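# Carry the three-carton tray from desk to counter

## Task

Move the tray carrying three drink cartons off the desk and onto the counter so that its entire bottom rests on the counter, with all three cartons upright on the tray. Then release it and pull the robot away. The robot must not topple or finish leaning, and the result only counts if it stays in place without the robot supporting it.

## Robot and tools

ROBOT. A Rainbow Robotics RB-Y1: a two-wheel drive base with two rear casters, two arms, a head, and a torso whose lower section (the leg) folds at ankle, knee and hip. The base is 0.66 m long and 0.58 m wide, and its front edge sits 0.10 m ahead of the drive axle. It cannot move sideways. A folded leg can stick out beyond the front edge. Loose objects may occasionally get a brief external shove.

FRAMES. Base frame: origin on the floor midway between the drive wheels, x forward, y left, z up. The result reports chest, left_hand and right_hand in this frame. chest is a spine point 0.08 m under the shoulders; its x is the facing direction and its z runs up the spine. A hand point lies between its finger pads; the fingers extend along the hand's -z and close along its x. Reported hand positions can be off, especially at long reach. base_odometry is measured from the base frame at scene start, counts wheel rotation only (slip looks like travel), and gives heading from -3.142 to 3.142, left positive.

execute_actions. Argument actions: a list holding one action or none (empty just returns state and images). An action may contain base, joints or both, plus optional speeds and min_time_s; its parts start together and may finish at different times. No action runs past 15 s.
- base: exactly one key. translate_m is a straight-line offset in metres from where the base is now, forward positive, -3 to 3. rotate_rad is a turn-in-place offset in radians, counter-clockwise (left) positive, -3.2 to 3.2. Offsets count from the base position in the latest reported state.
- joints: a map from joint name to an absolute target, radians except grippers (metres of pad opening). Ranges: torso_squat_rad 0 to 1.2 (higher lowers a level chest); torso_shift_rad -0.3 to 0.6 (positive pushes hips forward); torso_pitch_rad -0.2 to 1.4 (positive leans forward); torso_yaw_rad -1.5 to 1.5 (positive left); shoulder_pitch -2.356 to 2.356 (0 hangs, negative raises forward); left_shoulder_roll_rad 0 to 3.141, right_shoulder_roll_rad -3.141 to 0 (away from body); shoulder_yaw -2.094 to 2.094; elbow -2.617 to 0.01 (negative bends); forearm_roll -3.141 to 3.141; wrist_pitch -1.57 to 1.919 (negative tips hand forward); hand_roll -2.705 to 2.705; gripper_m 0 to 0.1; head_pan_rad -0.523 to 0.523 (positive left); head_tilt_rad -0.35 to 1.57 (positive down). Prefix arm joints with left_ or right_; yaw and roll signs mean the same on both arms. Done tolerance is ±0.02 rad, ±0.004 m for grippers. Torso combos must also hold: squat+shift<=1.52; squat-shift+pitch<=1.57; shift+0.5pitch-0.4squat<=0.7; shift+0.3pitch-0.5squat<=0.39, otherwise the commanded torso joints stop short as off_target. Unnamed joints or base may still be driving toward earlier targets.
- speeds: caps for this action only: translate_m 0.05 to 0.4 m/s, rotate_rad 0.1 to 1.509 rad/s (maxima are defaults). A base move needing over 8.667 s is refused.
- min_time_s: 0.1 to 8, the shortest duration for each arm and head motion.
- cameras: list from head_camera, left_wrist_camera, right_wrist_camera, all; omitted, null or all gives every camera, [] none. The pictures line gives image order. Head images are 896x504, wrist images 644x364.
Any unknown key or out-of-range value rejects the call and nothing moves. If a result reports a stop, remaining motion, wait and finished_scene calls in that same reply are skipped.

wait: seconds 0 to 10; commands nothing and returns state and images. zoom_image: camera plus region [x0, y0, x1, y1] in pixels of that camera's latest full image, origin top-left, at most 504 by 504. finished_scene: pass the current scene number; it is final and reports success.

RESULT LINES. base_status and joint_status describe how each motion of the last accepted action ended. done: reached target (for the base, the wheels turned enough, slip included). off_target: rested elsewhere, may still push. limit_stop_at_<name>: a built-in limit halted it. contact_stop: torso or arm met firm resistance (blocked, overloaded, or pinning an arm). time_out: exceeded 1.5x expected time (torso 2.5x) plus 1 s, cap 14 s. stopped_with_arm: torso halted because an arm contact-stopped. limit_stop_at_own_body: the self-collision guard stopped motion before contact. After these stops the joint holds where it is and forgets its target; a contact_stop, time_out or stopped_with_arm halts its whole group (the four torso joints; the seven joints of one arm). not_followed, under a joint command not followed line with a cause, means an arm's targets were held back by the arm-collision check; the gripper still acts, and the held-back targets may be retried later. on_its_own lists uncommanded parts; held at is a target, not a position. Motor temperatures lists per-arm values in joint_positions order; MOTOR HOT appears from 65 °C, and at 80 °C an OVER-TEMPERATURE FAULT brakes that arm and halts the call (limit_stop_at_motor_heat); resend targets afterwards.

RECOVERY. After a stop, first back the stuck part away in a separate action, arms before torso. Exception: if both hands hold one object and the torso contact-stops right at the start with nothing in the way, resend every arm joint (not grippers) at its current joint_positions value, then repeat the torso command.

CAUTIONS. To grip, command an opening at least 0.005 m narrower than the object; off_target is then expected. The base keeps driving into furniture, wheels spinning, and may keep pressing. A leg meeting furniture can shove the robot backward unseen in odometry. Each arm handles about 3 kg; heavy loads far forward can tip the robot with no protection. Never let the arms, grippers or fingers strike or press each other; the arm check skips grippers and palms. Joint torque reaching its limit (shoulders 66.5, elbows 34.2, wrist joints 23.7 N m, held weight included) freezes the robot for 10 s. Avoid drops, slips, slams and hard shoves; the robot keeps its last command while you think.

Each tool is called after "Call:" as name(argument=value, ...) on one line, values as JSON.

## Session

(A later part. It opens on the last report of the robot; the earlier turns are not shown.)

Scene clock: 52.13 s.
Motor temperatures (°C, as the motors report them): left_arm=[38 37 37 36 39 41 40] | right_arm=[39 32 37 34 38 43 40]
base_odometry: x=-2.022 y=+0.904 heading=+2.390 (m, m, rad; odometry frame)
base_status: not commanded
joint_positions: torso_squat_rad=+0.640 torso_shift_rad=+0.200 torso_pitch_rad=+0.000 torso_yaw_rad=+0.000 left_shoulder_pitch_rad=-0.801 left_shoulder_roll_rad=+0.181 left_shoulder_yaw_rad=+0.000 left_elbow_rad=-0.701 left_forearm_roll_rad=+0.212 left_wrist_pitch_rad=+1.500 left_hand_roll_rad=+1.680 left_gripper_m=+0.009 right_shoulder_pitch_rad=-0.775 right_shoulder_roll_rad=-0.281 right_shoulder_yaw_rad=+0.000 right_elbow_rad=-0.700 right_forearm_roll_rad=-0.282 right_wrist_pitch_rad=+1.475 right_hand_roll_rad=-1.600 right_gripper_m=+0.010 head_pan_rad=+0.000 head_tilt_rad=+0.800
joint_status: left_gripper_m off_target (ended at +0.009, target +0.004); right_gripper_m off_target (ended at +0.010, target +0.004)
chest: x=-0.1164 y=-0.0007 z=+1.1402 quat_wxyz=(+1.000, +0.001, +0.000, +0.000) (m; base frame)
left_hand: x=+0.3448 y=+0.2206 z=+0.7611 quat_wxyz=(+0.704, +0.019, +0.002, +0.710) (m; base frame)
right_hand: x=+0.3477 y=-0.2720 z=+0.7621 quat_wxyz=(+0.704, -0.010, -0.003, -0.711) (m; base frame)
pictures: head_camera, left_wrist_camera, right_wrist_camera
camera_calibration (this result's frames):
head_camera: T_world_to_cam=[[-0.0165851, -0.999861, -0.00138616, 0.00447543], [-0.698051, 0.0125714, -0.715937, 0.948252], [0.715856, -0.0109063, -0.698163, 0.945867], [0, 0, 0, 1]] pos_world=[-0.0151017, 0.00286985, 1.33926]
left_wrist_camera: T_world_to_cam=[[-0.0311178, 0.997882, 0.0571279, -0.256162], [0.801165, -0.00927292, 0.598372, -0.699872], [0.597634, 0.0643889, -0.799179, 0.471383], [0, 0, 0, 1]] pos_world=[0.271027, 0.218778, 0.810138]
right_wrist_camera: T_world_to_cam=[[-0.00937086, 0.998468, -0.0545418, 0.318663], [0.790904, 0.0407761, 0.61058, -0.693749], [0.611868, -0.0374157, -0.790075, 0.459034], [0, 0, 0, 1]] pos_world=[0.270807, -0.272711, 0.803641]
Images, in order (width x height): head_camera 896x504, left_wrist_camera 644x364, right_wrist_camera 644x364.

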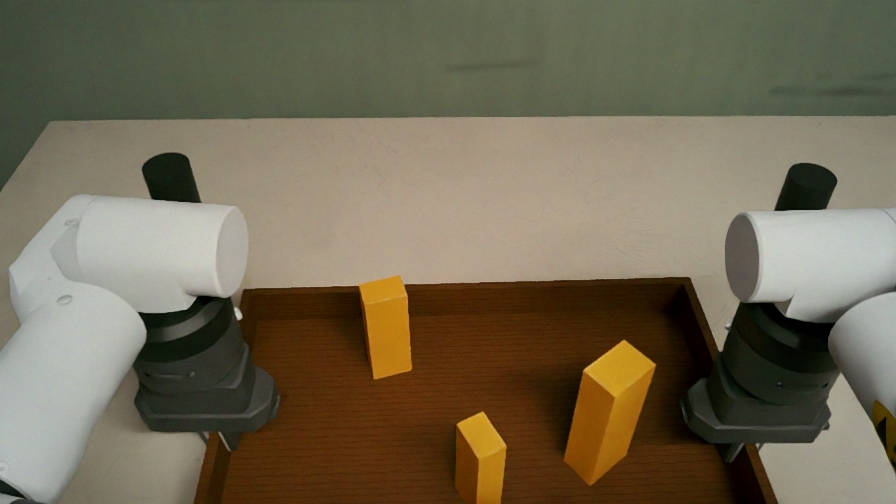

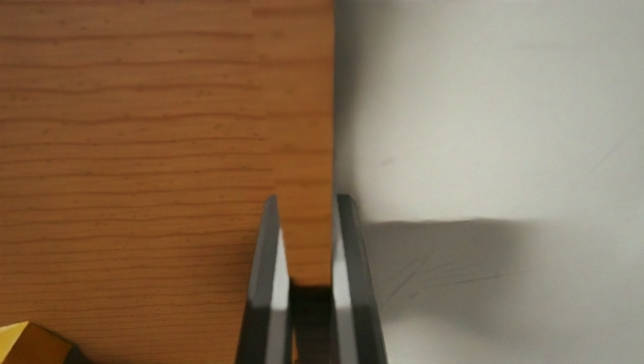

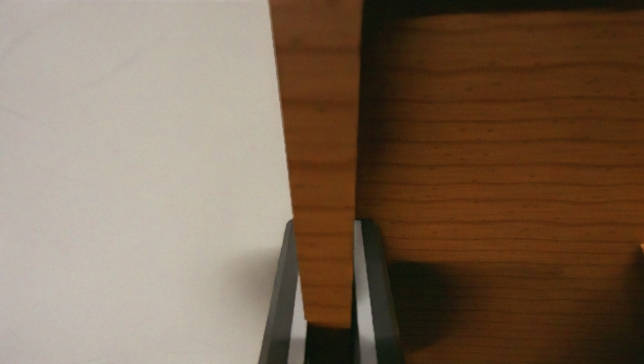

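Call:
execute_actions(actions=[{"joints":{"torso_squat_rad":0.0,"torso_shift_rad":0.15}}], cameras=["head_camera"])

Call:
execute_actions(actions=[{"base":{"translate_m":-0.7},"speeds":{"translate_m":0.25},"joints":{"left_elbow_rad":-0.95,"left_wrist_pitch_rad":1.75,"right_elbow_rad":-0.95,"right_wrist_pitch_rad":1.725},"min_time_s":3}])

Scene clock: 56.53 s.
Motor temperatures (°C, as the motors report them): left_arm=[38 37 37 36 39 41 40] | right_arm=[39 32 37 34 38 43 40]
base_odometry: x=-2.022 y=+0.904 heading=+2.390 (m, m, rad; odometry frame)
base_status: not commanded
joint_positions: torso_squat_rad=+0.000 torso_shift_rad=+0.150 torso_pitch_rad=+0.001 torso_yaw_rad=+0.000 left_shoulder_pitch_rad=-0.801 left_shoulder_roll_rad=+0.181 left_shoulder_yaw_rad=+0.000 left_elbow_rad=-0.700 left_forearm_roll_rad=+0.212 left_wrist_pitch_rad=+1.500 left_hand_roll_rad=+1.680 left_gripper_m=+0.009 right_shoulder_pitch_rad=-0.775 right_shoulder_roll_rad=-0.281 right_shoulder_yaw_rad=+0.000 right_elbow_rad=-0.700 right_forearm_roll_rad=-0.282 right_wrist_pitch_rad=+1.475 right_hand_roll_rad=-1.600 right_gripper_m=+0.010 head_pan_rad=+0.000 head_tilt_rad=+0.800
joint_status: all done
chest: x=-0.1229 y=-0.0008 z=+1.2820 quat_wxyz=(+1.000, +0.001, +0.001, +0.000) (m; base frame)
left_hand: x=+0.3378 y=+0.2206 z=+0.9023 quat_wxyz=(+0.704, +0.019, +0.002, +0.710) (m; base frame)
right_hand: x=+0.3406 y=-0.2719 z=+0.9032 quat_wxyz=(+0.704, -0.011, -0.003, -0.711) (m; base frame)
pictures: head_camera
camera_calibration (this result's frames):
head_camera: T_world_to_cam=[[-0.0165858, -0.999862, -0.00137119, 0.0044575], [-0.698696, 0.012571, -0.715308, 1.04439], [0.715226, -0.0109059, -0.698808, 1.05025], [0, 0, 0, 1]] pos_world=[-0.0213826, 0.00278181, 1.48099]
Images, in order (width x height): head_camera 896x504.

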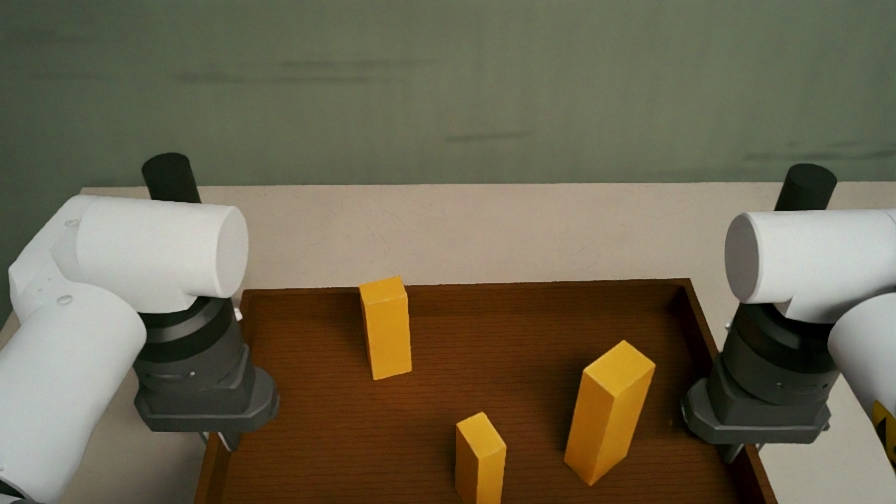

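Scene clock: 60.87 s.
Motor temperatures (°C, as the motors report them): left_arm=[38 37 37 36 40 41 40] | right_arm=[39 32 37 34 38 43 40]
base_odometry: x=-1.510 y=+0.426 heading=+2.388 (m, m, rad; odometry frame)
base_status: done
joint_positions: torso_squat_rad=+0.000 torso_shift_rad=+0.150 torso_pitch_rad=+0.001 torso_yaw_rad=+0.000 left_shoulder_pitch_rad=-0.796 left_shoulder_roll_rad=+0.197 left_shoulder_yaw_rad=+0.001 left_elbow_rad=-0.948 left_forearm_roll_rad=+0.206 left_wrist_pitch_rad=+1.750 left_hand_roll_rad=+1.680 left_gripper_m=+0.013 right_shoulder_pitch_rad=-0.771 right_shoulder_roll_rad=-0.295 right_shoulder_yaw_rad=+0.000 right_elbow_rad=-0.948 right_forearm_roll_rad=-0.276 right_wrist_pitch_rad=+1.726 right_hand_roll_rad=-1.600 right_gripper_m=+0.011 head_pan_rad=+0.000 head_tilt_rad=+0.800
joint_status: all done
chest: x=-0.1230 y=-0.0008 z=+1.2820 quat_wxyz=(+1.000, +0.001, +0.000, +0.000) (m; base frame)
left_hand: x=+0.3408 y=+0.2180 z=+0.9640 quat_wxyz=(+0.717, +0.029, -0.001, +0.696) (m; base frame)
right_hand: x=+0.3432 y=-0.2643 z=+0.9640 quat_wxyz=(+0.723, -0.022, -0.004, -0.690) (m; base frame)
pictures: head_camera, left_wrist_camera, right_wrist_camera
camera_calibration (this result's frames):
head_camera: T_world_to_cam=[[-0.0165956, -0.999861, -0.00137464, 0.0044592], [-0.698552, 0.0125781, -0.715449, 1.04453], [0.715367, -0.010913, -0.698664, 1.05015], [0, 0, 0, 1]] pos_world=[-0.0215128, 0.00278073, 1.48102]
left_wrist_camera: T_world_to_cam=[[0.00695933, 0.997096, 0.0758357, -0.296139], [0.806422, -0.0504399, 0.589185, -0.802029], [0.591299, 0.0570553, -0.804432, 0.644927], [0, 0, 0, 1]] pos_world=[0.267491, 0.218028, 1.0138]
right_wrist_camera: T_world_to_cam=[[-0.066511, 0.995226, -0.0714254, 0.356997], [0.796648, 0.0960683, 0.59676, -0.787804], [0.600773, -0.0172098, -0.799234, 0.639602], [0, 0, 0, 1]] pos_world=[0.267091, -0.268602, 1.00682]
Images, in order (width x height): head_camera 896x504, left_wrist_camera 644x364, right_wrist_camera 644x364.

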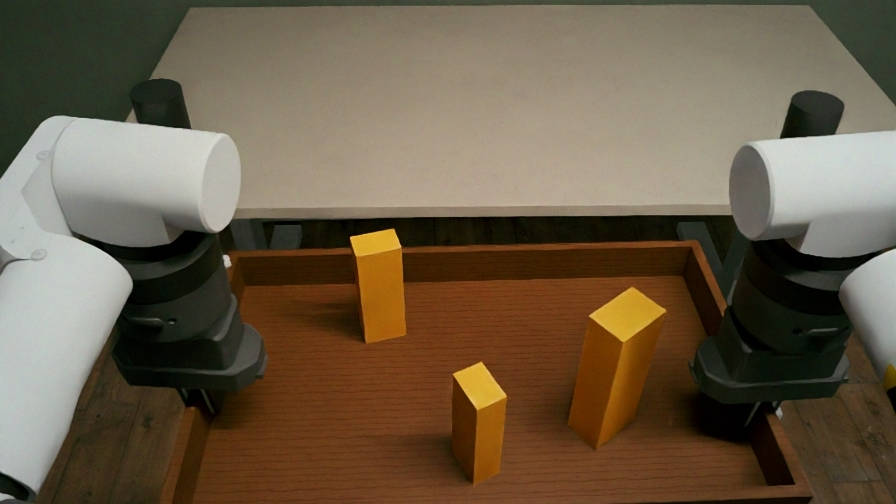

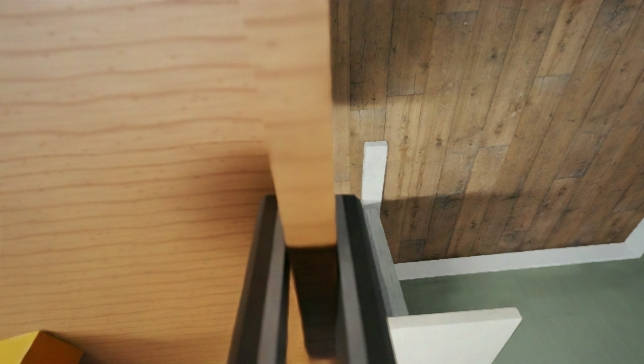

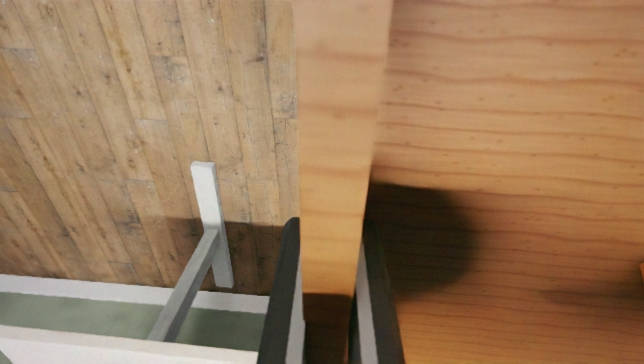

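Call:
execute_actions(actions=[{"base":{"rotate_rad":-2.94},"speeds":{"rotate_rad":0.6},"joints":{"left_gripper_m":0.003,"right_gripper_m":0.003,"head_tilt_rad":0.55}}], cameras=["head_camera"])

Call:
execute_actions(actions=[{"base":{"translate_m":2.4},"speeds":{"translate_m":0.35}}], cameras=[])

Call:
execute_actions(actions=[{"base":{"rotate_rad":-0.2},"speeds":{"rotate_rad":0.4}}], cameras=["head_camera"])

Scene clock: 69.87 s.
Motor temperatures (°C, as the motors report them): left_arm=[38 37 37 36 41 41 40] | right_arm=[40 33 37 35 39 43 40]
base_odometry: x=-1.510 y=+0.426 heading=-0.551 (m, m, rad; odometry frame)
base_status: done
joint_positions: torso_squat_rad=+0.000 torso_shift_rad=+0.150 torso_pitch_rad=+0.001 torso_yaw_rad=+0.000 left_shoulder_pitch_rad=-0.796 left_shoulder_roll_rad=+0.197 left_shoulder_yaw_rad=+0.001 left_elbow_rad=-0.948 left_forearm_roll_rad=+0.206 left_wrist_pitch_rad=+1.750 left_hand_roll_rad=+1.680 left_gripper_m=+0.013 right_shoulder_pitch_rad=-0.771 right_shoulder_roll_rad=-0.295 right_shoulder_yaw_rad=+0.000 right_elbow_rad=-0.948 right_forearm_roll_rad=-0.276 right_wrist_pitch_rad=+1.726 right_hand_roll_rad=-1.600 right_gripper_m=+0.011 head_pan_rad=+0.000 head_tilt_rad=+0.550
joint_status: left_gripper_m off_target (ended at +0.013, target +0.003); right_gripper_m off_target (ended at +0.011, target +0.003); the others done
chest: x=-0.1230 y=-0.0008 z=+1.2820 quat_wxyz=(+1.000, +0.001, +0.000, +0.000) (m; base frame)
left_hand: x=+0.3408 y=+0.2180 z=+0.9640 quat_wxyz=(+0.717, +0.029, -0.001, +0.696) (m; base frame)
right_hand: x=+0.3432 y=-0.2643 z=+0.9640 quat_wxyz=(+0.723, -0.022, -0.004, -0.690) (m; base frame)
pictures: head_camera
camera_calibration (this result's frames):
head_camera: T_world_to_cam=[[-0.0159755, -0.999857, -0.0055956, 0.0107782], [-0.499865, 0.0128333, -0.866008, 1.28771], [0.865956, -0.0110379, -0.499998, 0.770894], [0, 0, 0, 1]] pos_world=[-0.0237092, 0.00276024, 1.50067]
Images, in order (width x height): head_camera 896x504.

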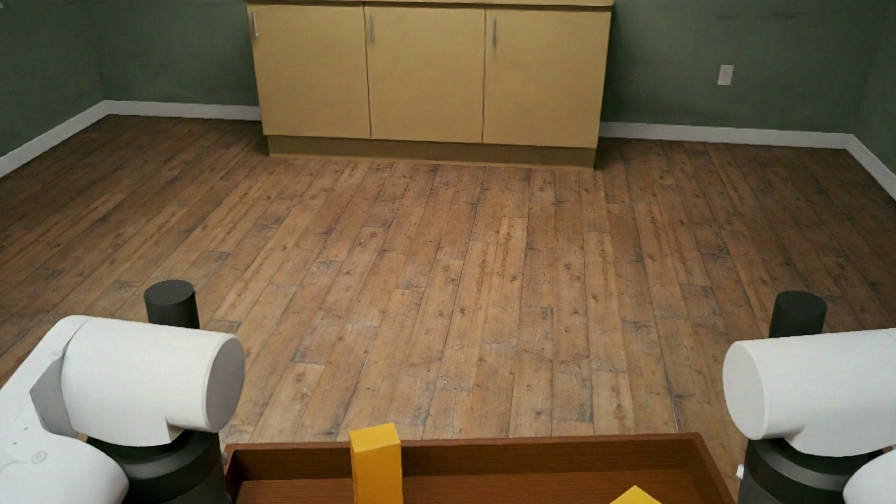

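Scene clock: 77.93 s.
Motor temperatures (°C, as the motors report them): left_arm=[38 37 37 36 42 41 40] | right_arm=[40 33 37 35 40 43 40]
base_odometry: x=+0.534 y=-0.831 heading=-0.551 (m, m, rad; odometry frame)
base_status: done
joint_positions: torso_squat_rad=+0.000 torso_shift_rad=+0.150 torso_pitch_rad=+0.001 torso_yaw_rad=+0.000 left_shoulder_pitch_rad=-0.796 left_shoulder_roll_rad=+0.197 left_shoulder_yaw_rad=+0.001 left_elbow_rad=-0.948 left_forearm_roll_rad=+0.206 left_wrist_pitch_rad=+1.750 left_hand_roll_rad=+1.680 left_gripper_m=+0.013 right_shoulder_pitch_rad=-0.771 right_shoulder_roll_rad=-0.295 right_shoulder_yaw_rad=+0.000 right_elbow_rad=-0.948 right_forearm_roll_rad=-0.276 right_wrist_pitch_rad=+1.726 right_hand_roll_rad=-1.600 right_gripper_m=+0.011 head_pan_rad=+0.000 head_tilt_rad=+0.550
joint_status: not commanded
chest: x=-0.1229 y=-0.0008 z=+1.2820 quat_wxyz=(+1.000, +0.001, +0.000, +0.000) (m; base frame)
left_hand: x=+0.3409 y=+0.2180 z=+0.9639 quat_wxyz=(+0.717, +0.029, -0.001, +0.696) (m; base frame)
right_hand: x=+0.3433 y=-0.2643 z=+0.9639 quat_wxyz=(+0.723, -0.022, -0.004, -0.690) (m; base frame)
pictures: none
No camera images: the call's "cameras" was empty. Leave "cameras" out to get every camera's image.

Scene clock: 79.53 s.
Motor temperatures (°C, as the motors report them): left_arm=[38 37 37 36 42 41 40] | right_arm=[40 33 37 35 40 43 40]
base_odometry: x=+0.534 y=-0.832 heading=-0.751 (m, m, rad; odometry frame)
base_status: done
joint_positions: torso_squat_rad=+0.000 torso_shift_rad=+0.150 torso_pitch_rad=+0.001 torso_yaw_rad=+0.000 left_shoulder_pitch_rad=-0.796 left_shoulder_roll_rad=+0.197 left_shoulder_yaw_rad=+0.001 left_elbow_rad=-0.948 left_forearm_roll_rad=+0.206 left_wrist_pitch_rad=+1.750 left_hand_roll_rad=+1.680 left_gripper_m=+0.013 right_shoulder_pitch_rad=-0.771 right_shoulder_roll_rad=-0.295 right_shoulder_yaw_rad=+0.000 right_elbow_rad=-0.948 right_forearm_roll_rad=-0.276 right_wrist_pitch_rad=+1.726 right_hand_roll_rad=-1.600 right_gripper_m=+0.011 head_pan_rad=+0.000 head_tilt_rad=+0.550
joint_status: not commanded
chest: x=-0.1229 y=-0.0008 z=+1.2820 quat_wxyz=(+1.000, +0.001, +0.000, +0.000) (m; base frame)
left_hand: x=+0.3409 y=+0.2180 z=+0.9639 quat_wxyz=(+0.717, +0.029, -0.001, +0.696) (m; base frame)
right_hand: x=+0.3433 y=-0.2643 z=+0.9639 quat_wxyz=(+0.723, -0.022, -0.004, -0.690) (m; base frame)
pictures: head_camera
camera_calibration (this result's frames):
head_camera: T_world_to_cam=[[-0.0159777, -0.999857, -0.00559355, 0.0107765], [-0.499991, 0.0128342, -0.865936, 1.28764], [0.865883, -0.011039, -0.500124, 0.770964], [0, 0, 0, 1]] pos_world=[-0.0235857, 0.00275979, 1.50065]
Images, in order (width x height): head_camera 896x504.

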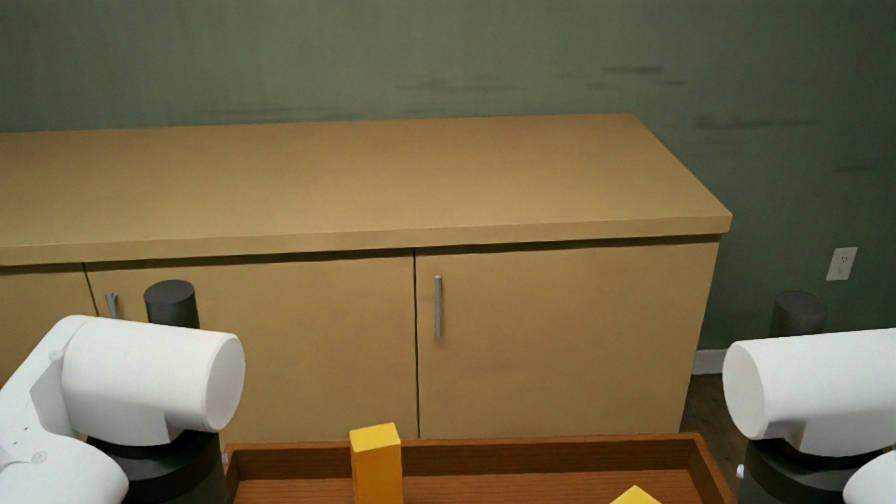

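Call:
execute_actions(actions=[{"base":{"rotate_rad":0.06},"speeds":{"rotate_rad":0.3},"joints":{"torso_pitch_rad":-0.12,"left_wrist_pitch_rad":1.87,"right_wrist_pitch_rad":1.846,"head_tilt_rad":0.7},"min_time_s":1.5}], cameras=[])

Call:
execute_actions(actions=[{"base":{"translate_m":0.55},"speeds":{"translate_m":0.2}}])

Scene clock: 83.27 s.
Motor temperatures (°C, as the motors report them): left_arm=[38 37 37 36 42 41 40] | right_arm=[40 33 37 35 40 43 40]
base_odometry: x=+0.534 y=-0.832 heading=-0.691 (m, m, rad; odometry frame)
base_status: done
joint_positions: torso_squat_rad=+0.000 torso_shift_rad=+0.150 torso_pitch_rad=-0.119 torso_yaw_rad=+0.000 left_shoulder_pitch_rad=-0.797 left_shoulder_roll_rad=+0.195 left_shoulder_yaw_rad=+0.001 left_elbow_rad=-0.948 left_forearm_roll_rad=+0.207 left_wrist_pitch_rad=+1.870 left_hand_roll_rad=+1.680 left_gripper_m=+0.011 right_shoulder_pitch_rad=-0.771 right_shoulder_roll_rad=-0.293 right_shoulder_yaw_rad=+0.000 right_elbow_rad=-0.948 right_forearm_roll_rad=-0.277 right_wrist_pitch_rad=+1.846 right_hand_roll_rad=-1.600 right_gripper_m=+0.011 head_pan_rad=+0.000 head_tilt_rad=+0.700
joint_status: all done
chest: x=-0.1602 y=-0.0008 z=+1.2798 quat_wxyz=(+0.998, +0.001, -0.060, +0.000) (m; base frame)
left_hand: x=+0.3111 y=+0.2199 z=+1.0193 quat_wxyz=(+0.716, +0.033, -0.007, +0.697) (m; base frame)
right_hand: x=+0.3131 y=-0.2647 z=+1.0191 quat_wxyz=(+0.722, -0.024, -0.006, -0.691) (m; base frame)
pictures: none
No camera images: the call's "cameras" was empty. Leave "cameras" out to get every camera's image.

Scene clock: 86.90 s.
Motor temperatures (°C, as the motors report them): left_arm=[38 37 37 36 42 41 40] | right_arm=[40 33 37 35 40 43 40]
base_odometry: x=+0.957 y=-1.183 heading=-0.692 (m, m, rad; odometry frame)
base_status: done
joint_positions: torso_squat_rad=+0.000 torso_shift_rad=+0.150 torso_pitch_rad=-0.119 torso_yaw_rad=+0.000 left_shoulder_pitch_rad=-0.797 left_shoulder_roll_rad=+0.194 left_shoulder_yaw_rad=+0.001 left_elbow_rad=-0.948 left_forearm_roll_rad=+0.207 left_wrist_pitch_rad=+1.870 left_hand_roll_rad=+1.680 left_gripper_m=+0.011 right_shoulder_pitch_rad=-0.771 right_shoulder_roll_rad=-0.293 right_shoulder_yaw_rad=+0.000 right_elbow_rad=-0.948 right_forearm_roll_rad=-0.277 right_wrist_pitch_rad=+1.846 right_hand_roll_rad=-1.600 right_gripper_m=+0.011 head_pan_rad=+0.000 head_tilt_rad=+0.700
joint_status: not commanded
chest: x=-0.1600 y=-0.0008 z=+1.2798 quat_wxyz=(+0.998, +0.001, -0.060, +0.000) (m; base frame)
left_hand: x=+0.3113 y=+0.2198 z=+1.0194 quat_wxyz=(+0.716, +0.033, -0.007, +0.697) (m; base frame)
right_hand: x=+0.3133 y=-0.2646 z=+1.0191 quat_wxyz=(+0.722, -0.024, -0.006, -0.691) (m; base frame)
pictures: head_camera, left_wrist_camera, right_wrist_camera
camera_calibration (this result's frames):
head_camera: T_world_to_cam=[[-0.0160513, -0.999858, -0.00503991, 0.00895611], [-0.525448, 0.0127235, -0.850731, 1.22951], [0.850674, -0.0110071, -0.525578, 0.858763], [0, 0, 0, 1]] pos_world=[-0.0843426, 0.00276371, 1.49737]
left_wrist_camera: T_world_to_cam=[[0.00399929, 0.995978, 0.0895136, -0.314702], [0.805401, -0.0562652, 0.590054, -0.810081], [0.592717, 0.0697345, -0.802386, 0.701514], [0, 0, 0, 1]] pos_world=[0.237899, 0.218937, 1.06905]
right_wrist_camera: T_world_to_cam=[[-0.0639854, 0.994923, -0.0776755, 0.364758], [0.796856, 0.0977939, 0.596202, -0.795875], [0.600771, -0.023748, -0.799068, 0.699681], [0, 0, 0, 1]] pos_world=[0.237189, -0.268459, 1.06193]
Images, in order (width x height): head_camera 896x504, left_wrist_camera 644x364, right_wrist_camera 644x364.

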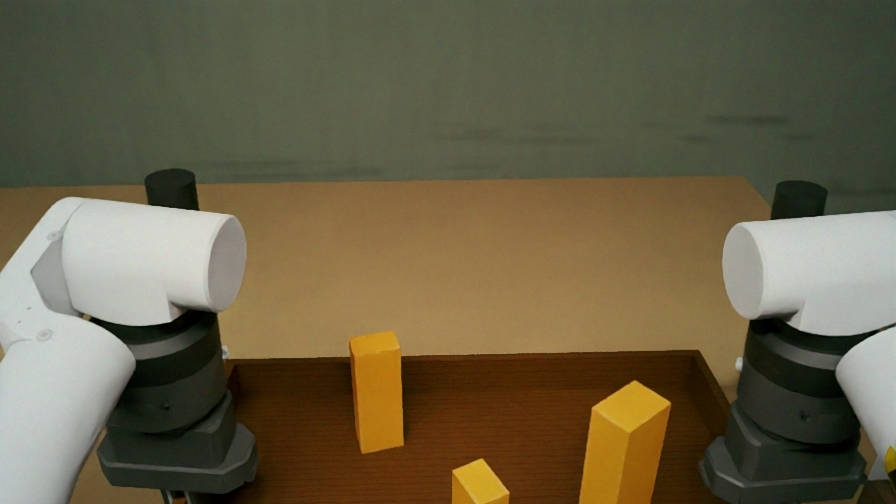

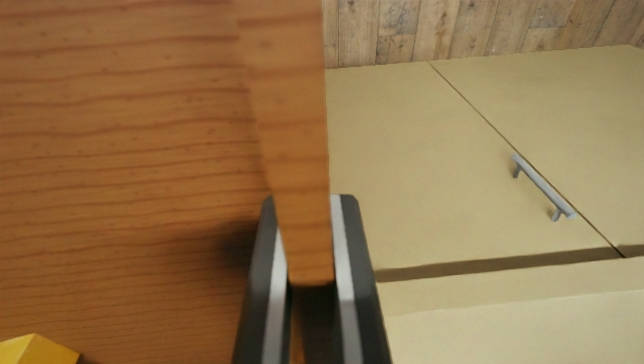

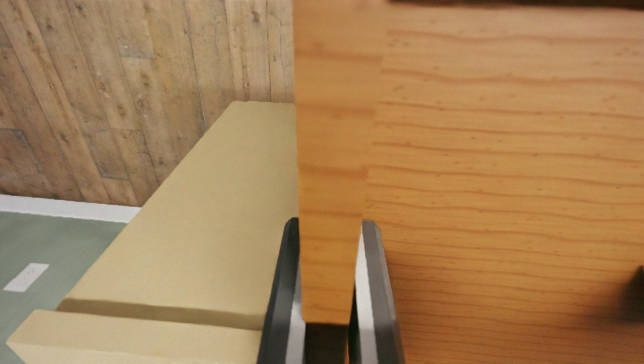

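Call:
execute_actions(actions=[{"base":{"translate_m":0.40},"speeds":{"translate_m":0.15},"joints":{"torso_shift_rad":0.3}}])

Scene clock: 91.97 s.
Motor temperatures (°C, as the motors report them): left_arm=[39 37 37 36 42 41 40] | right_arm=[40 33 37 35 40 43 40]
base_odometry: x=+1.265 y=-1.438 heading=-0.694 (m, m, rad; odometry frame)
base_status: done
joint_positions: torso_squat_rad=+0.000 torso_shift_rad=+0.300 torso_pitch_rad=-0.119 torso_yaw_rad=+0.000 left_shoulder_pitch_rad=-0.797 left_shoulder_roll_rad=+0.194 left_shoulder_yaw_rad=+0.001 left_elbow_rad=-0.948 left_forearm_roll_rad=+0.207 left_wrist_pitch_rad=+1.870 left_hand_roll_rad=+1.680 left_gripper_m=+0.011 right_shoulder_pitch_rad=-0.771 right_shoulder_roll_rad=-0.293 right_shoulder_yaw_rad=+0.000 right_elbow_rad=-0.948 right_forearm_roll_rad=-0.277 right_wrist_pitch_rad=+1.846 right_hand_roll_rad=-1.600 right_gripper_m=+0.011 head_pan_rad=+0.000 head_tilt_rad=+0.700
joint_status: all done
chest: x=-0.0578 y=-0.0008 z=+1.2564 quat_wxyz=(+0.998, +0.001, -0.060, +0.000) (m; base frame)
left_hand: x=+0.4135 y=+0.2198 z=+0.9959 quat_wxyz=(+0.716, +0.033, -0.007, +0.697) (m; base frame)
right_hand: x=+0.4156 y=-0.2646 z=+0.9957 quat_wxyz=(+0.722, -0.024, -0.006, -0.691) (m; base frame)
pictures: head_camera, left_wrist_camera, right_wrist_camera
camera_calibration (this result's frames):
head_camera: T_world_to_cam=[[-0.0160524, -0.999858, -0.00504035, 0.0104939], [-0.525444, 0.0127245, -0.850733, 1.26329], [0.850676, -0.0110079, -0.525574, 0.759492], [0, 0, 0, 1]] pos_world=[0.0178746, 0.00277815, 1.47394]
left_wrist_camera: T_world_to_cam=[[0.0040074, 0.995977, 0.0895168, -0.313032], [0.80537, -0.0562772, 0.590095, -0.878629], [0.592759, 0.0697294, -0.802356, 0.622089], [0, 0, 0, 1]] pos_world=[0.340128, 0.218949, 1.04563]
right_wrist_camera: T_world_to_cam=[[-0.0640125, 0.994922, -0.0776761, 0.369464], [0.796811, 0.0978177, 0.596259, -0.863432], [0.600829, -0.0237251, -0.799026, 0.619505], [0, 0, 0, 1]] pos_world=[0.339426, -0.268431, 1.03853]
Images, in order (width x height): head_camera 896x504, left_wrist_camera 644x364, right_wrist_camera 644x364.

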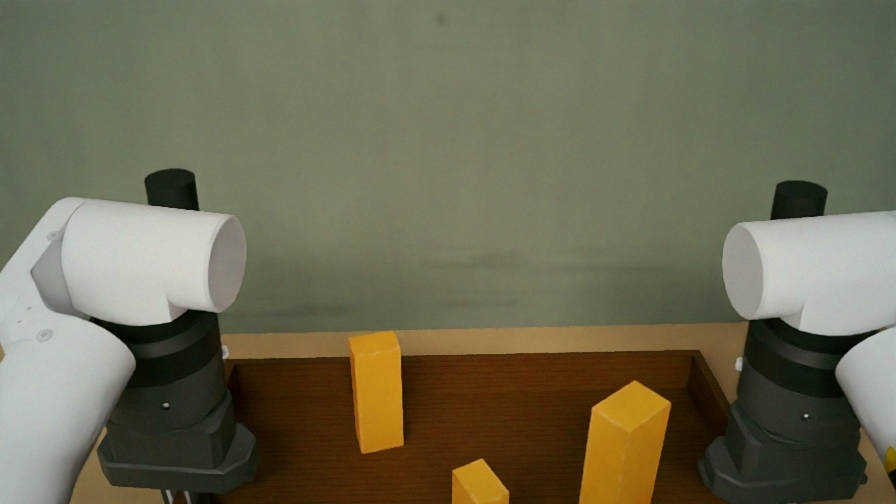

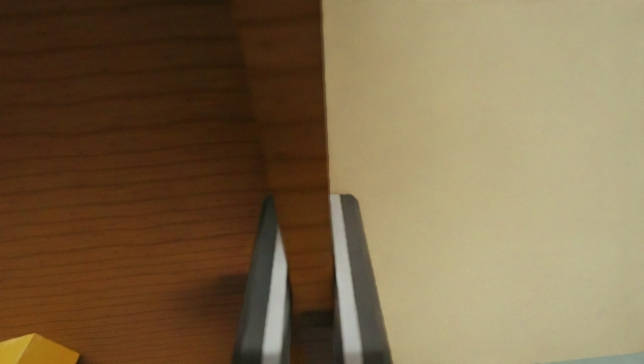

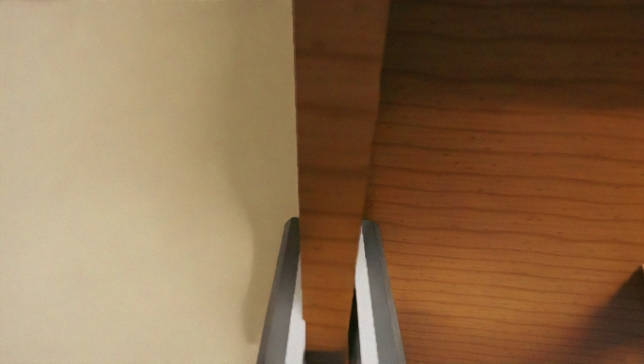

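Call:
execute_actions(actions=[{"joints":{"torso_pitch_rad":0,"left_wrist_pitch_rad":1.75,"right_wrist_pitch_rad":1.726},"min_time_s":1.5}], cameras=["left_wrist_camera"])

Call:
execute_actions(actions=[{"joints":{"torso_squat_rad":0.1,"head_tilt_rad":0.9}}])

Scene clock: 94.50 s.
Motor temperatures (°C, as the motors report them): left_arm=[39 37 37 36 42 41 40] | right_arm=[40 33 37 35 40 43 40]
base_odometry: x=+1.265 y=-1.438 heading=-0.694 (m, m, rad; odometry frame)
base_status: not commanded
joint_positions: torso_squat_rad=+0.001 torso_shift_rad=+0.298 torso_pitch_rad=-0.005 torso_yaw_rad=+0.000 left_shoulder_pitch_rad=-0.803 left_shoulder_roll_rad=+0.199 left_shoulder_yaw_rad=+0.001 left_elbow_rad=-0.952 left_forearm_roll_rad=+0.206 left_wrist_pitch_rad=+1.751 left_hand_roll_rad=+1.680 left_gripper_m=+0.014 right_shoulder_pitch_rad=-0.776 right_shoulder_roll_rad=-0.297 right_shoulder_yaw_rad=-0.001 right_elbow_rad=-0.951 right_forearm_roll_rad=-0.275 right_wrist_pitch_rad=+1.728 right_hand_roll_rad=-1.600 right_gripper_m=+0.011 head_pan_rad=+0.000 head_tilt_rad=+0.700
joint_status: all done
chest: x=-0.0243 y=-0.0007 z=+1.2591 quat_wxyz=(+1.000, +0.001, -0.003, +0.000) (m; base frame)
left_hand: x=+0.4450 y=+0.2175 z=+0.9483 quat_wxyz=(+0.718, +0.023, -0.007, +0.696) (m; base frame)
right_hand: x=+0.4462 y=-0.2642 z=+0.9473 quat_wxyz=(+0.723, -0.018, -0.009, -0.690) (m; base frame)
pictures: left_wrist_camera
camera_calibration (this result's frames):
left_wrist_camera: T_world_to_cam=[[0.00772871, 0.997063, 0.0761932, -0.295791], [0.796424, -0.0522136, 0.602481, -0.884605], [0.604689, 0.0560257, -0.794488, 0.55558], [0, 0, 0, 1]] pos_world=[0.370853, 0.217607, 0.996896]
Images, in order (width x height): left_wrist_camera 644x364.

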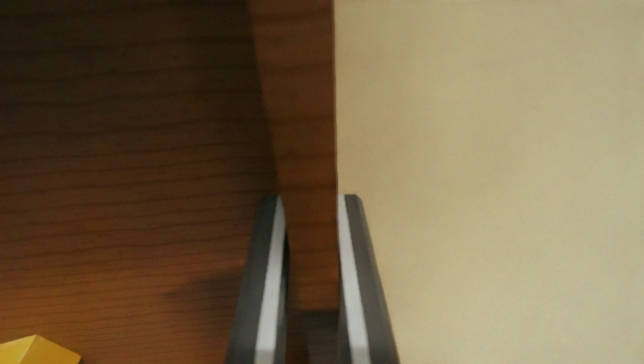

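Scene clock: 95.23 s.
Motor temperatures (°C, as the motors report them): left_arm=[39 37 37 36 42 41 40] | right_arm=[40 33 37 35 41 43 40]
base_odometry: x=+1.265 y=-1.438 heading=-0.694 (m, m, rad; odometry frame)
base_status: not commanded
joint_positions: torso_squat_rad=+0.004 torso_shift_rad=+0.295 torso_pitch_rad=-0.011 torso_yaw_rad=+0.000 left_shoulder_pitch_rad=-0.801 left_shoulder_roll_rad=+0.198 left_shoulder_yaw_rad=+0.001 left_elbow_rad=-0.951 left_forearm_roll_rad=+0.206 left_wrist_pitch_rad=+1.751 left_hand_roll_rad=+1.680 left_gripper_m=+0.013 right_shoulder_pitch_rad=-0.774 right_shoulder_roll_rad=-0.296 right_shoulder_yaw_rad=-0.001 right_elbow_rad=-0.949 right_forearm_roll_rad=-0.276 right_wrist_pitch_rad=+1.727 right_hand_roll_rad=-1.600 right_gripper_m=+0.011 head_pan_rad=+0.000 head_tilt_rad=+0.900
joint_status: torso_squat_rad contact_stop (moved +0.003 of +0.099); the others done
on_its_own: torso_squat_rad is held at +0.004, not at your +0.100, since a contact_stop
chest: x=-0.0281 y=-0.0007 z=+1.2597 quat_wxyz=(+1.000, +0.001, -0.006, +0.000) (m; base frame)
left_hand: x=+0.4419 y=+0.2178 z=+0.9502 quat_wxyz=(+0.717, +0.022, -0.008, +0.696) (m; base frame)
right_hand: x=+0.4432 y=-0.2643 z=+0.9492 quat_wxyz=(+0.723, -0.017, -0.010, -0.690) (m; base frame)
pictures: head_camera, left_wrist_camera, right_wrist_camera
camera_calibration (this result's frames):
head_camera: T_world_to_cam=[[-0.0165324, -0.999863, 0.000177221, 0.00373795], [-0.758585, 0.0124275, -0.651456, 0.999353], [0.651365, -0.0109046, -0.758686, 1.0557], [0, 0, 0, 1]] pos_world=[0.0705067, 0.00283001, 1.45198]
left_wrist_camera: T_world_to_cam=[[0.00650179, 0.997087, 0.0759895, -0.295495], [0.794673, -0.0512797, 0.604867, -0.884996], [0.607002, 0.0564541, -0.792692, 0.556106], [0, 0, 0, 1]] pos_world=[0.367647, 0.217857, 0.998581]
right_wrist_camera: T_world_to_cam=[[-0.0656378, 0.99519, -0.0727268, 0.363432], [0.787214, 0.0964323, 0.609094, -0.866076], [0.613177, -0.017272, -0.789757, 0.553238], [0, 0, 0, 1]] pos_world=[0.366409, -0.26861, 0.990876]
Images, in order (width x height): head_camera 896x504, left_wrist_camera 644x364, right_wrist_camera 644x364.

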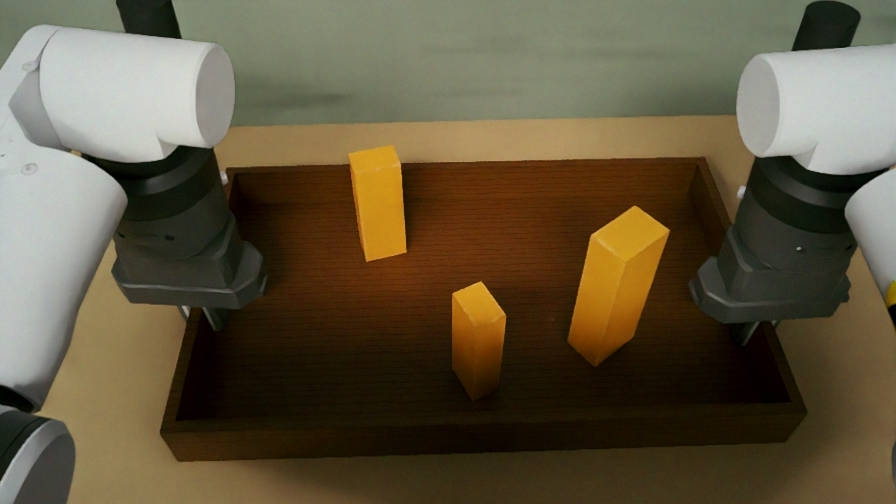

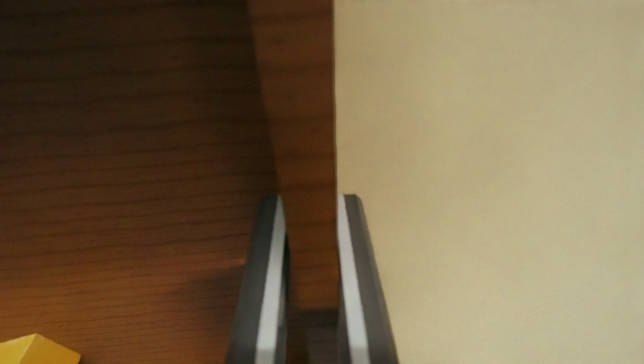

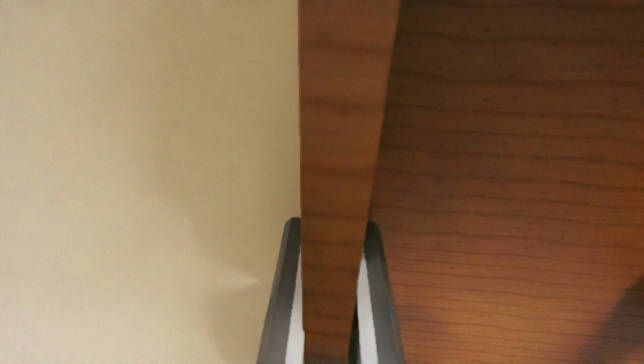

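Already resting on the counter, fully on. Release, lift, retreat.

Call:
execute_actions(actions=[{"joints":{"left_gripper_m":0.07,"right_gripper_m":0.07}}], cameras=[])

Call:
execute_actions(actions=[{"joints":{"torso_pitch_rad":-0.17,"torso_shift_rad":0.27}}], cameras=["head_camera"])

Call:
execute_actions(actions=[{"base":{"translate_m":-0.6},"joints":{"head_tilt_rad":0.6}}], cameras=["head_camera"])

Scene clock: 98.73 s.
Motor temperatures (°C, as the motors report them): left_arm=[38 37 37 36 42 41 40] | right_arm=[40 33 37 35 41 43 40]
base_odometry: x=+1.265 y=-1.438 heading=-0.694 (m, m, rad; odometry frame)
base_status: not commanded
joint_positions: torso_squat_rad=+0.004 torso_shift_rad=+0.295 torso_pitch_rad=-0.010 torso_yaw_rad=+0.000 left_shoulder_pitch_rad=-0.801 left_shoulder_roll_rad=+0.186 left_shoulder_yaw_rad=+0.000 left_elbow_rad=-0.950 left_forearm_roll_rad=+0.210 left_wrist_pitch_rad=+1.750 left_hand_roll_rad=+1.680 left_gripper_m=+0.070 right_shoulder_pitch_rad=-0.776 right_shoulder_roll_rad=-0.287 right_shoulder_yaw_rad=-0.001 right_elbow_rad=-0.951 right_forearm_roll_rad=-0.280 right_wrist_pitch_rad=+1.726 right_hand_roll_rad=-1.600 right_gripper_m=+0.070 head_pan_rad=+0.000 head_tilt_rad=+0.900
joint_status: all done
on_its_own: torso_squat_rad is held at +0.004, not at your +0.100, since a contact_stop
chest: x=-0.0274 y=-0.0007 z=+1.2596 quat_wxyz=(+1.000, +0.001, -0.005, +0.000) (m; base frame)
left_hand: x=+0.4408 y=+0.2093 z=+0.9479 quat_wxyz=(+0.721, +0.019, -0.002, +0.693) (m; base frame)
right_hand: x=+0.4444 y=-0.2573 z=+0.9489 quat_wxyz=(+0.726, -0.012, -0.007, -0.687) (m; base frame)
pictures: none
No camera images: the call's "cameras" was empty. Leave "cameras" out to get every camera's image.

Scene clock: 100.07 s.
Motor temperatures (°C, as the motors report them): left_arm=[38 37 37 36 42 41 40] | right_arm=[40 33 37 35 41 43 40]
base_odometry: x=+1.265 y=-1.438 heading=-0.694 (m, m, rad; odometry frame)
base_status: not commanded
joint_positions: torso_squat_rad=+0.004 torso_shift_rad=+0.270 torso_pitch_rad=-0.170 torso_yaw_rad=+0.000 left_shoulder_pitch_rad=-0.800 left_shoulder_roll_rad=+0.185 left_shoulder_yaw_rad=+0.000 left_elbow_rad=-0.950 left_forearm_roll_rad=+0.210 left_wrist_pitch_rad=+1.750 left_hand_roll_rad=+1.680 left_gripper_m=+0.070 right_shoulder_pitch_rad=-0.775 right_shoulder_roll_rad=-0.285 right_shoulder_yaw_rad=+0.000 right_elbow_rad=-0.950 right_forearm_roll_rad=-0.280 right_wrist_pitch_rad=+1.726 right_hand_roll_rad=-1.600 right_gripper_m=+0.070 head_pan_rad=+0.000 head_tilt_rad=+0.900
joint_status: all done
on_its_own: torso_squat_rad is held at +0.004, not at your +0.100, since a contact_stop
chest: x=-0.0937 y=-0.0007 z=+1.2601 quat_wxyz=(+0.996, +0.000, -0.085, +0.000) (m; base frame)
left_hand: x=+0.4182 y=+0.2093 z=+1.0268 quat_wxyz=(+0.719, -0.036, -0.060, +0.692) (m; base frame)
right_hand: x=+0.4210 y=-0.2566 z=+1.0273 quat_wxyz=(+0.724, +0.042, -0.063, -0.686) (m; base frame)
pictures: head_camera
camera_calibration (this result's frames):
head_camera: T_world_to_cam=[[-0.0164528, -0.999862, -0.00239663, 0.00593015], [-0.64616, 0.0124617, -0.7631, 1.10112], [0.763024, -0.0110065, -0.646276, 0.967508], [0, 0, 0, 1]] pos_world=[-0.0266356, 0.00285638, 1.46556]
Images, in order (width x height): head_camera 896x504.

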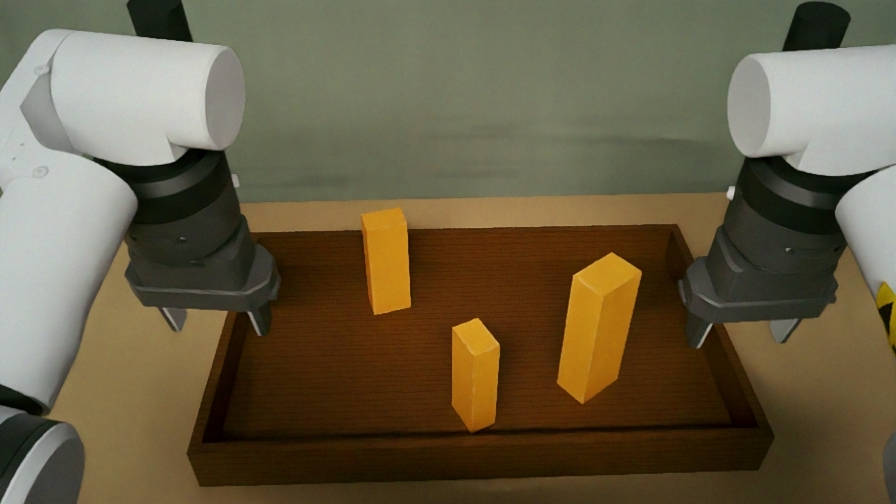

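Scene clock: 103.27 s.
Motor temperatures (°C, as the motors report them): left_arm=[38 37 37 36 42 41 40] | right_arm=[40 33 37 35 40 43 40]
base_odometry: x=+0.804 y=-1.054 heading=-0.696 (m, m, rad; odometry frame)
base_status: done
joint_positions: torso_squat_rad=+0.004 torso_shift_rad=+0.270 torso_pitch_rad=-0.170 torso_yaw_rad=+0.000 left_shoulder_pitch_rad=-0.800 left_shoulder_roll_rad=+0.185 left_shoulder_yaw_rad=+0.000 left_elbow_rad=-0.950 left_forearm_roll_rad=+0.210 left_wrist_pitch_rad=+1.750 left_hand_roll_rad=+1.680 left_gripper_m=+0.070 right_shoulder_pitch_rad=-0.775 right_shoulder_roll_rad=-0.285 right_shoulder_yaw_rad=+0.000 right_elbow_rad=-0.950 right_forearm_roll_rad=-0.280 right_wrist_pitch_rad=+1.726 right_hand_roll_rad=-1.600 right_gripper_m=+0.070 head_pan_rad=+0.000 head_tilt_rad=+0.600
joint_status: all done
on_its_own: torso_squat_rad is held at +0.004, not at your +0.100, since a contact_stop
chest: x=-0.0937 y=-0.0007 z=+1.2601 quat_wxyz=(+0.996, +0.000, -0.085, +0.000) (m; base frame)
left_hand: x=+0.4181 y=+0.2092 z=+1.0267 quat_wxyz=(+0.719, -0.036, -0.060, +0.692) (m; base frame)
right_hand: x=+0.4208 y=-0.2565 z=+1.0272 quat_wxyz=(+0.724, +0.042, -0.063, -0.686) (m; base frame)
pictures: head_camera
camera_calibration (this result's frames):
head_camera: T_world_to_cam=[[-0.0152641, -0.999856, -0.00736835, 0.0133182], [-0.391698, 0.0127597, -0.920005, 1.35725], [0.919967, -0.0111569, -0.391837, 0.612449], [0, 0, 0, 1]] pos_world=[-0.0315977, 0.00283122, 1.48875]
Images, in order (width x height): head_camera 896x504.

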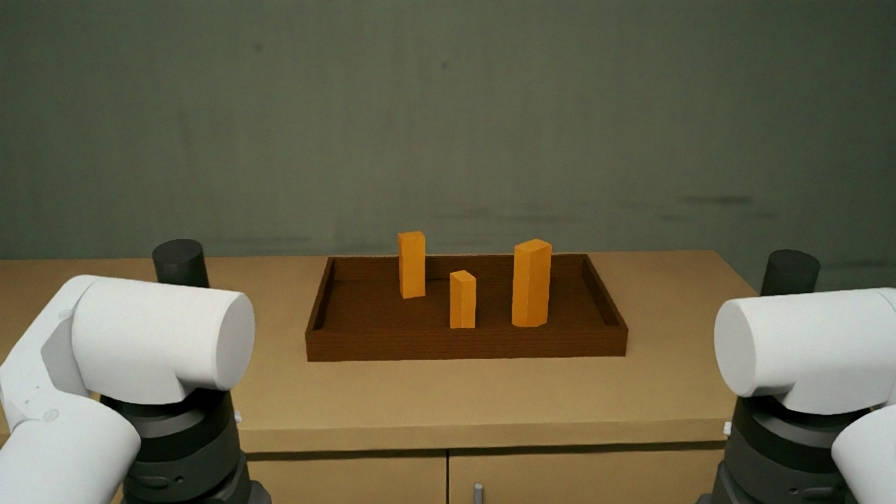

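Call:
execute_actions(actions=[{"joints":{"torso_pitch_rad":0,"torso_shift_rad":0.1}}], cameras=[])

Call:
finished_scene(scene=1)

Scene clock: 105.83 s.
Motor temperatures (°C, as the motors report them): left_arm=[38 37 37 36 42 41 40] | right_arm=[40 33 37 35 40 43 40]
base_odometry: x=+0.804 y=-1.054 heading=-0.696 (m, m, rad; odometry frame)
base_status: not commanded
joint_positions: torso_squat_rad=+0.004 torso_shift_rad=+0.100 torso_pitch_rad=+0.000 torso_yaw_rad=+0.000 left_shoulder_pitch_rad=-0.800 left_shoulder_roll_rad=+0.185 left_shoulder_yaw_rad=+0.000 left_elbow_rad=-0.950 left_forearm_roll_rad=+0.210 left_wrist_pitch_rad=+1.750 left_hand_roll_rad=+1.680 left_gripper_m=+0.070 right_shoulder_pitch_rad=-0.775 right_shoulder_roll_rad=-0.285 right_shoulder_yaw_rad=+0.000 right_elbow_rad=-0.950 right_forearm_roll_rad=-0.280 right_wrist_pitch_rad=+1.726 right_hand_roll_rad=-1.600 right_gripper_m=+0.070 head_pan_rad=+0.000 head_tilt_rad=+0.600
joint_status: all done
on_its_own: torso_squat_rad is held at +0.004, not at your +0.100, since a contact_stop
chest: x=-0.1582 y=-0.0007 z=+1.2864 quat_wxyz=(+1.000, +0.001, +0.000, +0.000) (m; base frame)
left_hand: x=+0.3068 y=+0.2093 z=+0.9699 quat_wxyz=(+0.721, +0.023, +0.001, +0.693) (m; base frame)
right_hand: x=+0.3096 y=-0.2565 z=+0.9699 quat_wxyz=(+0.726, -0.016, -0.002, -0.687) (m; base frame)
pictures: none
No camera images: the call's "cameras" was empty. Leave "cameras" out to get every camera's image.

The scene is finished: the task was done.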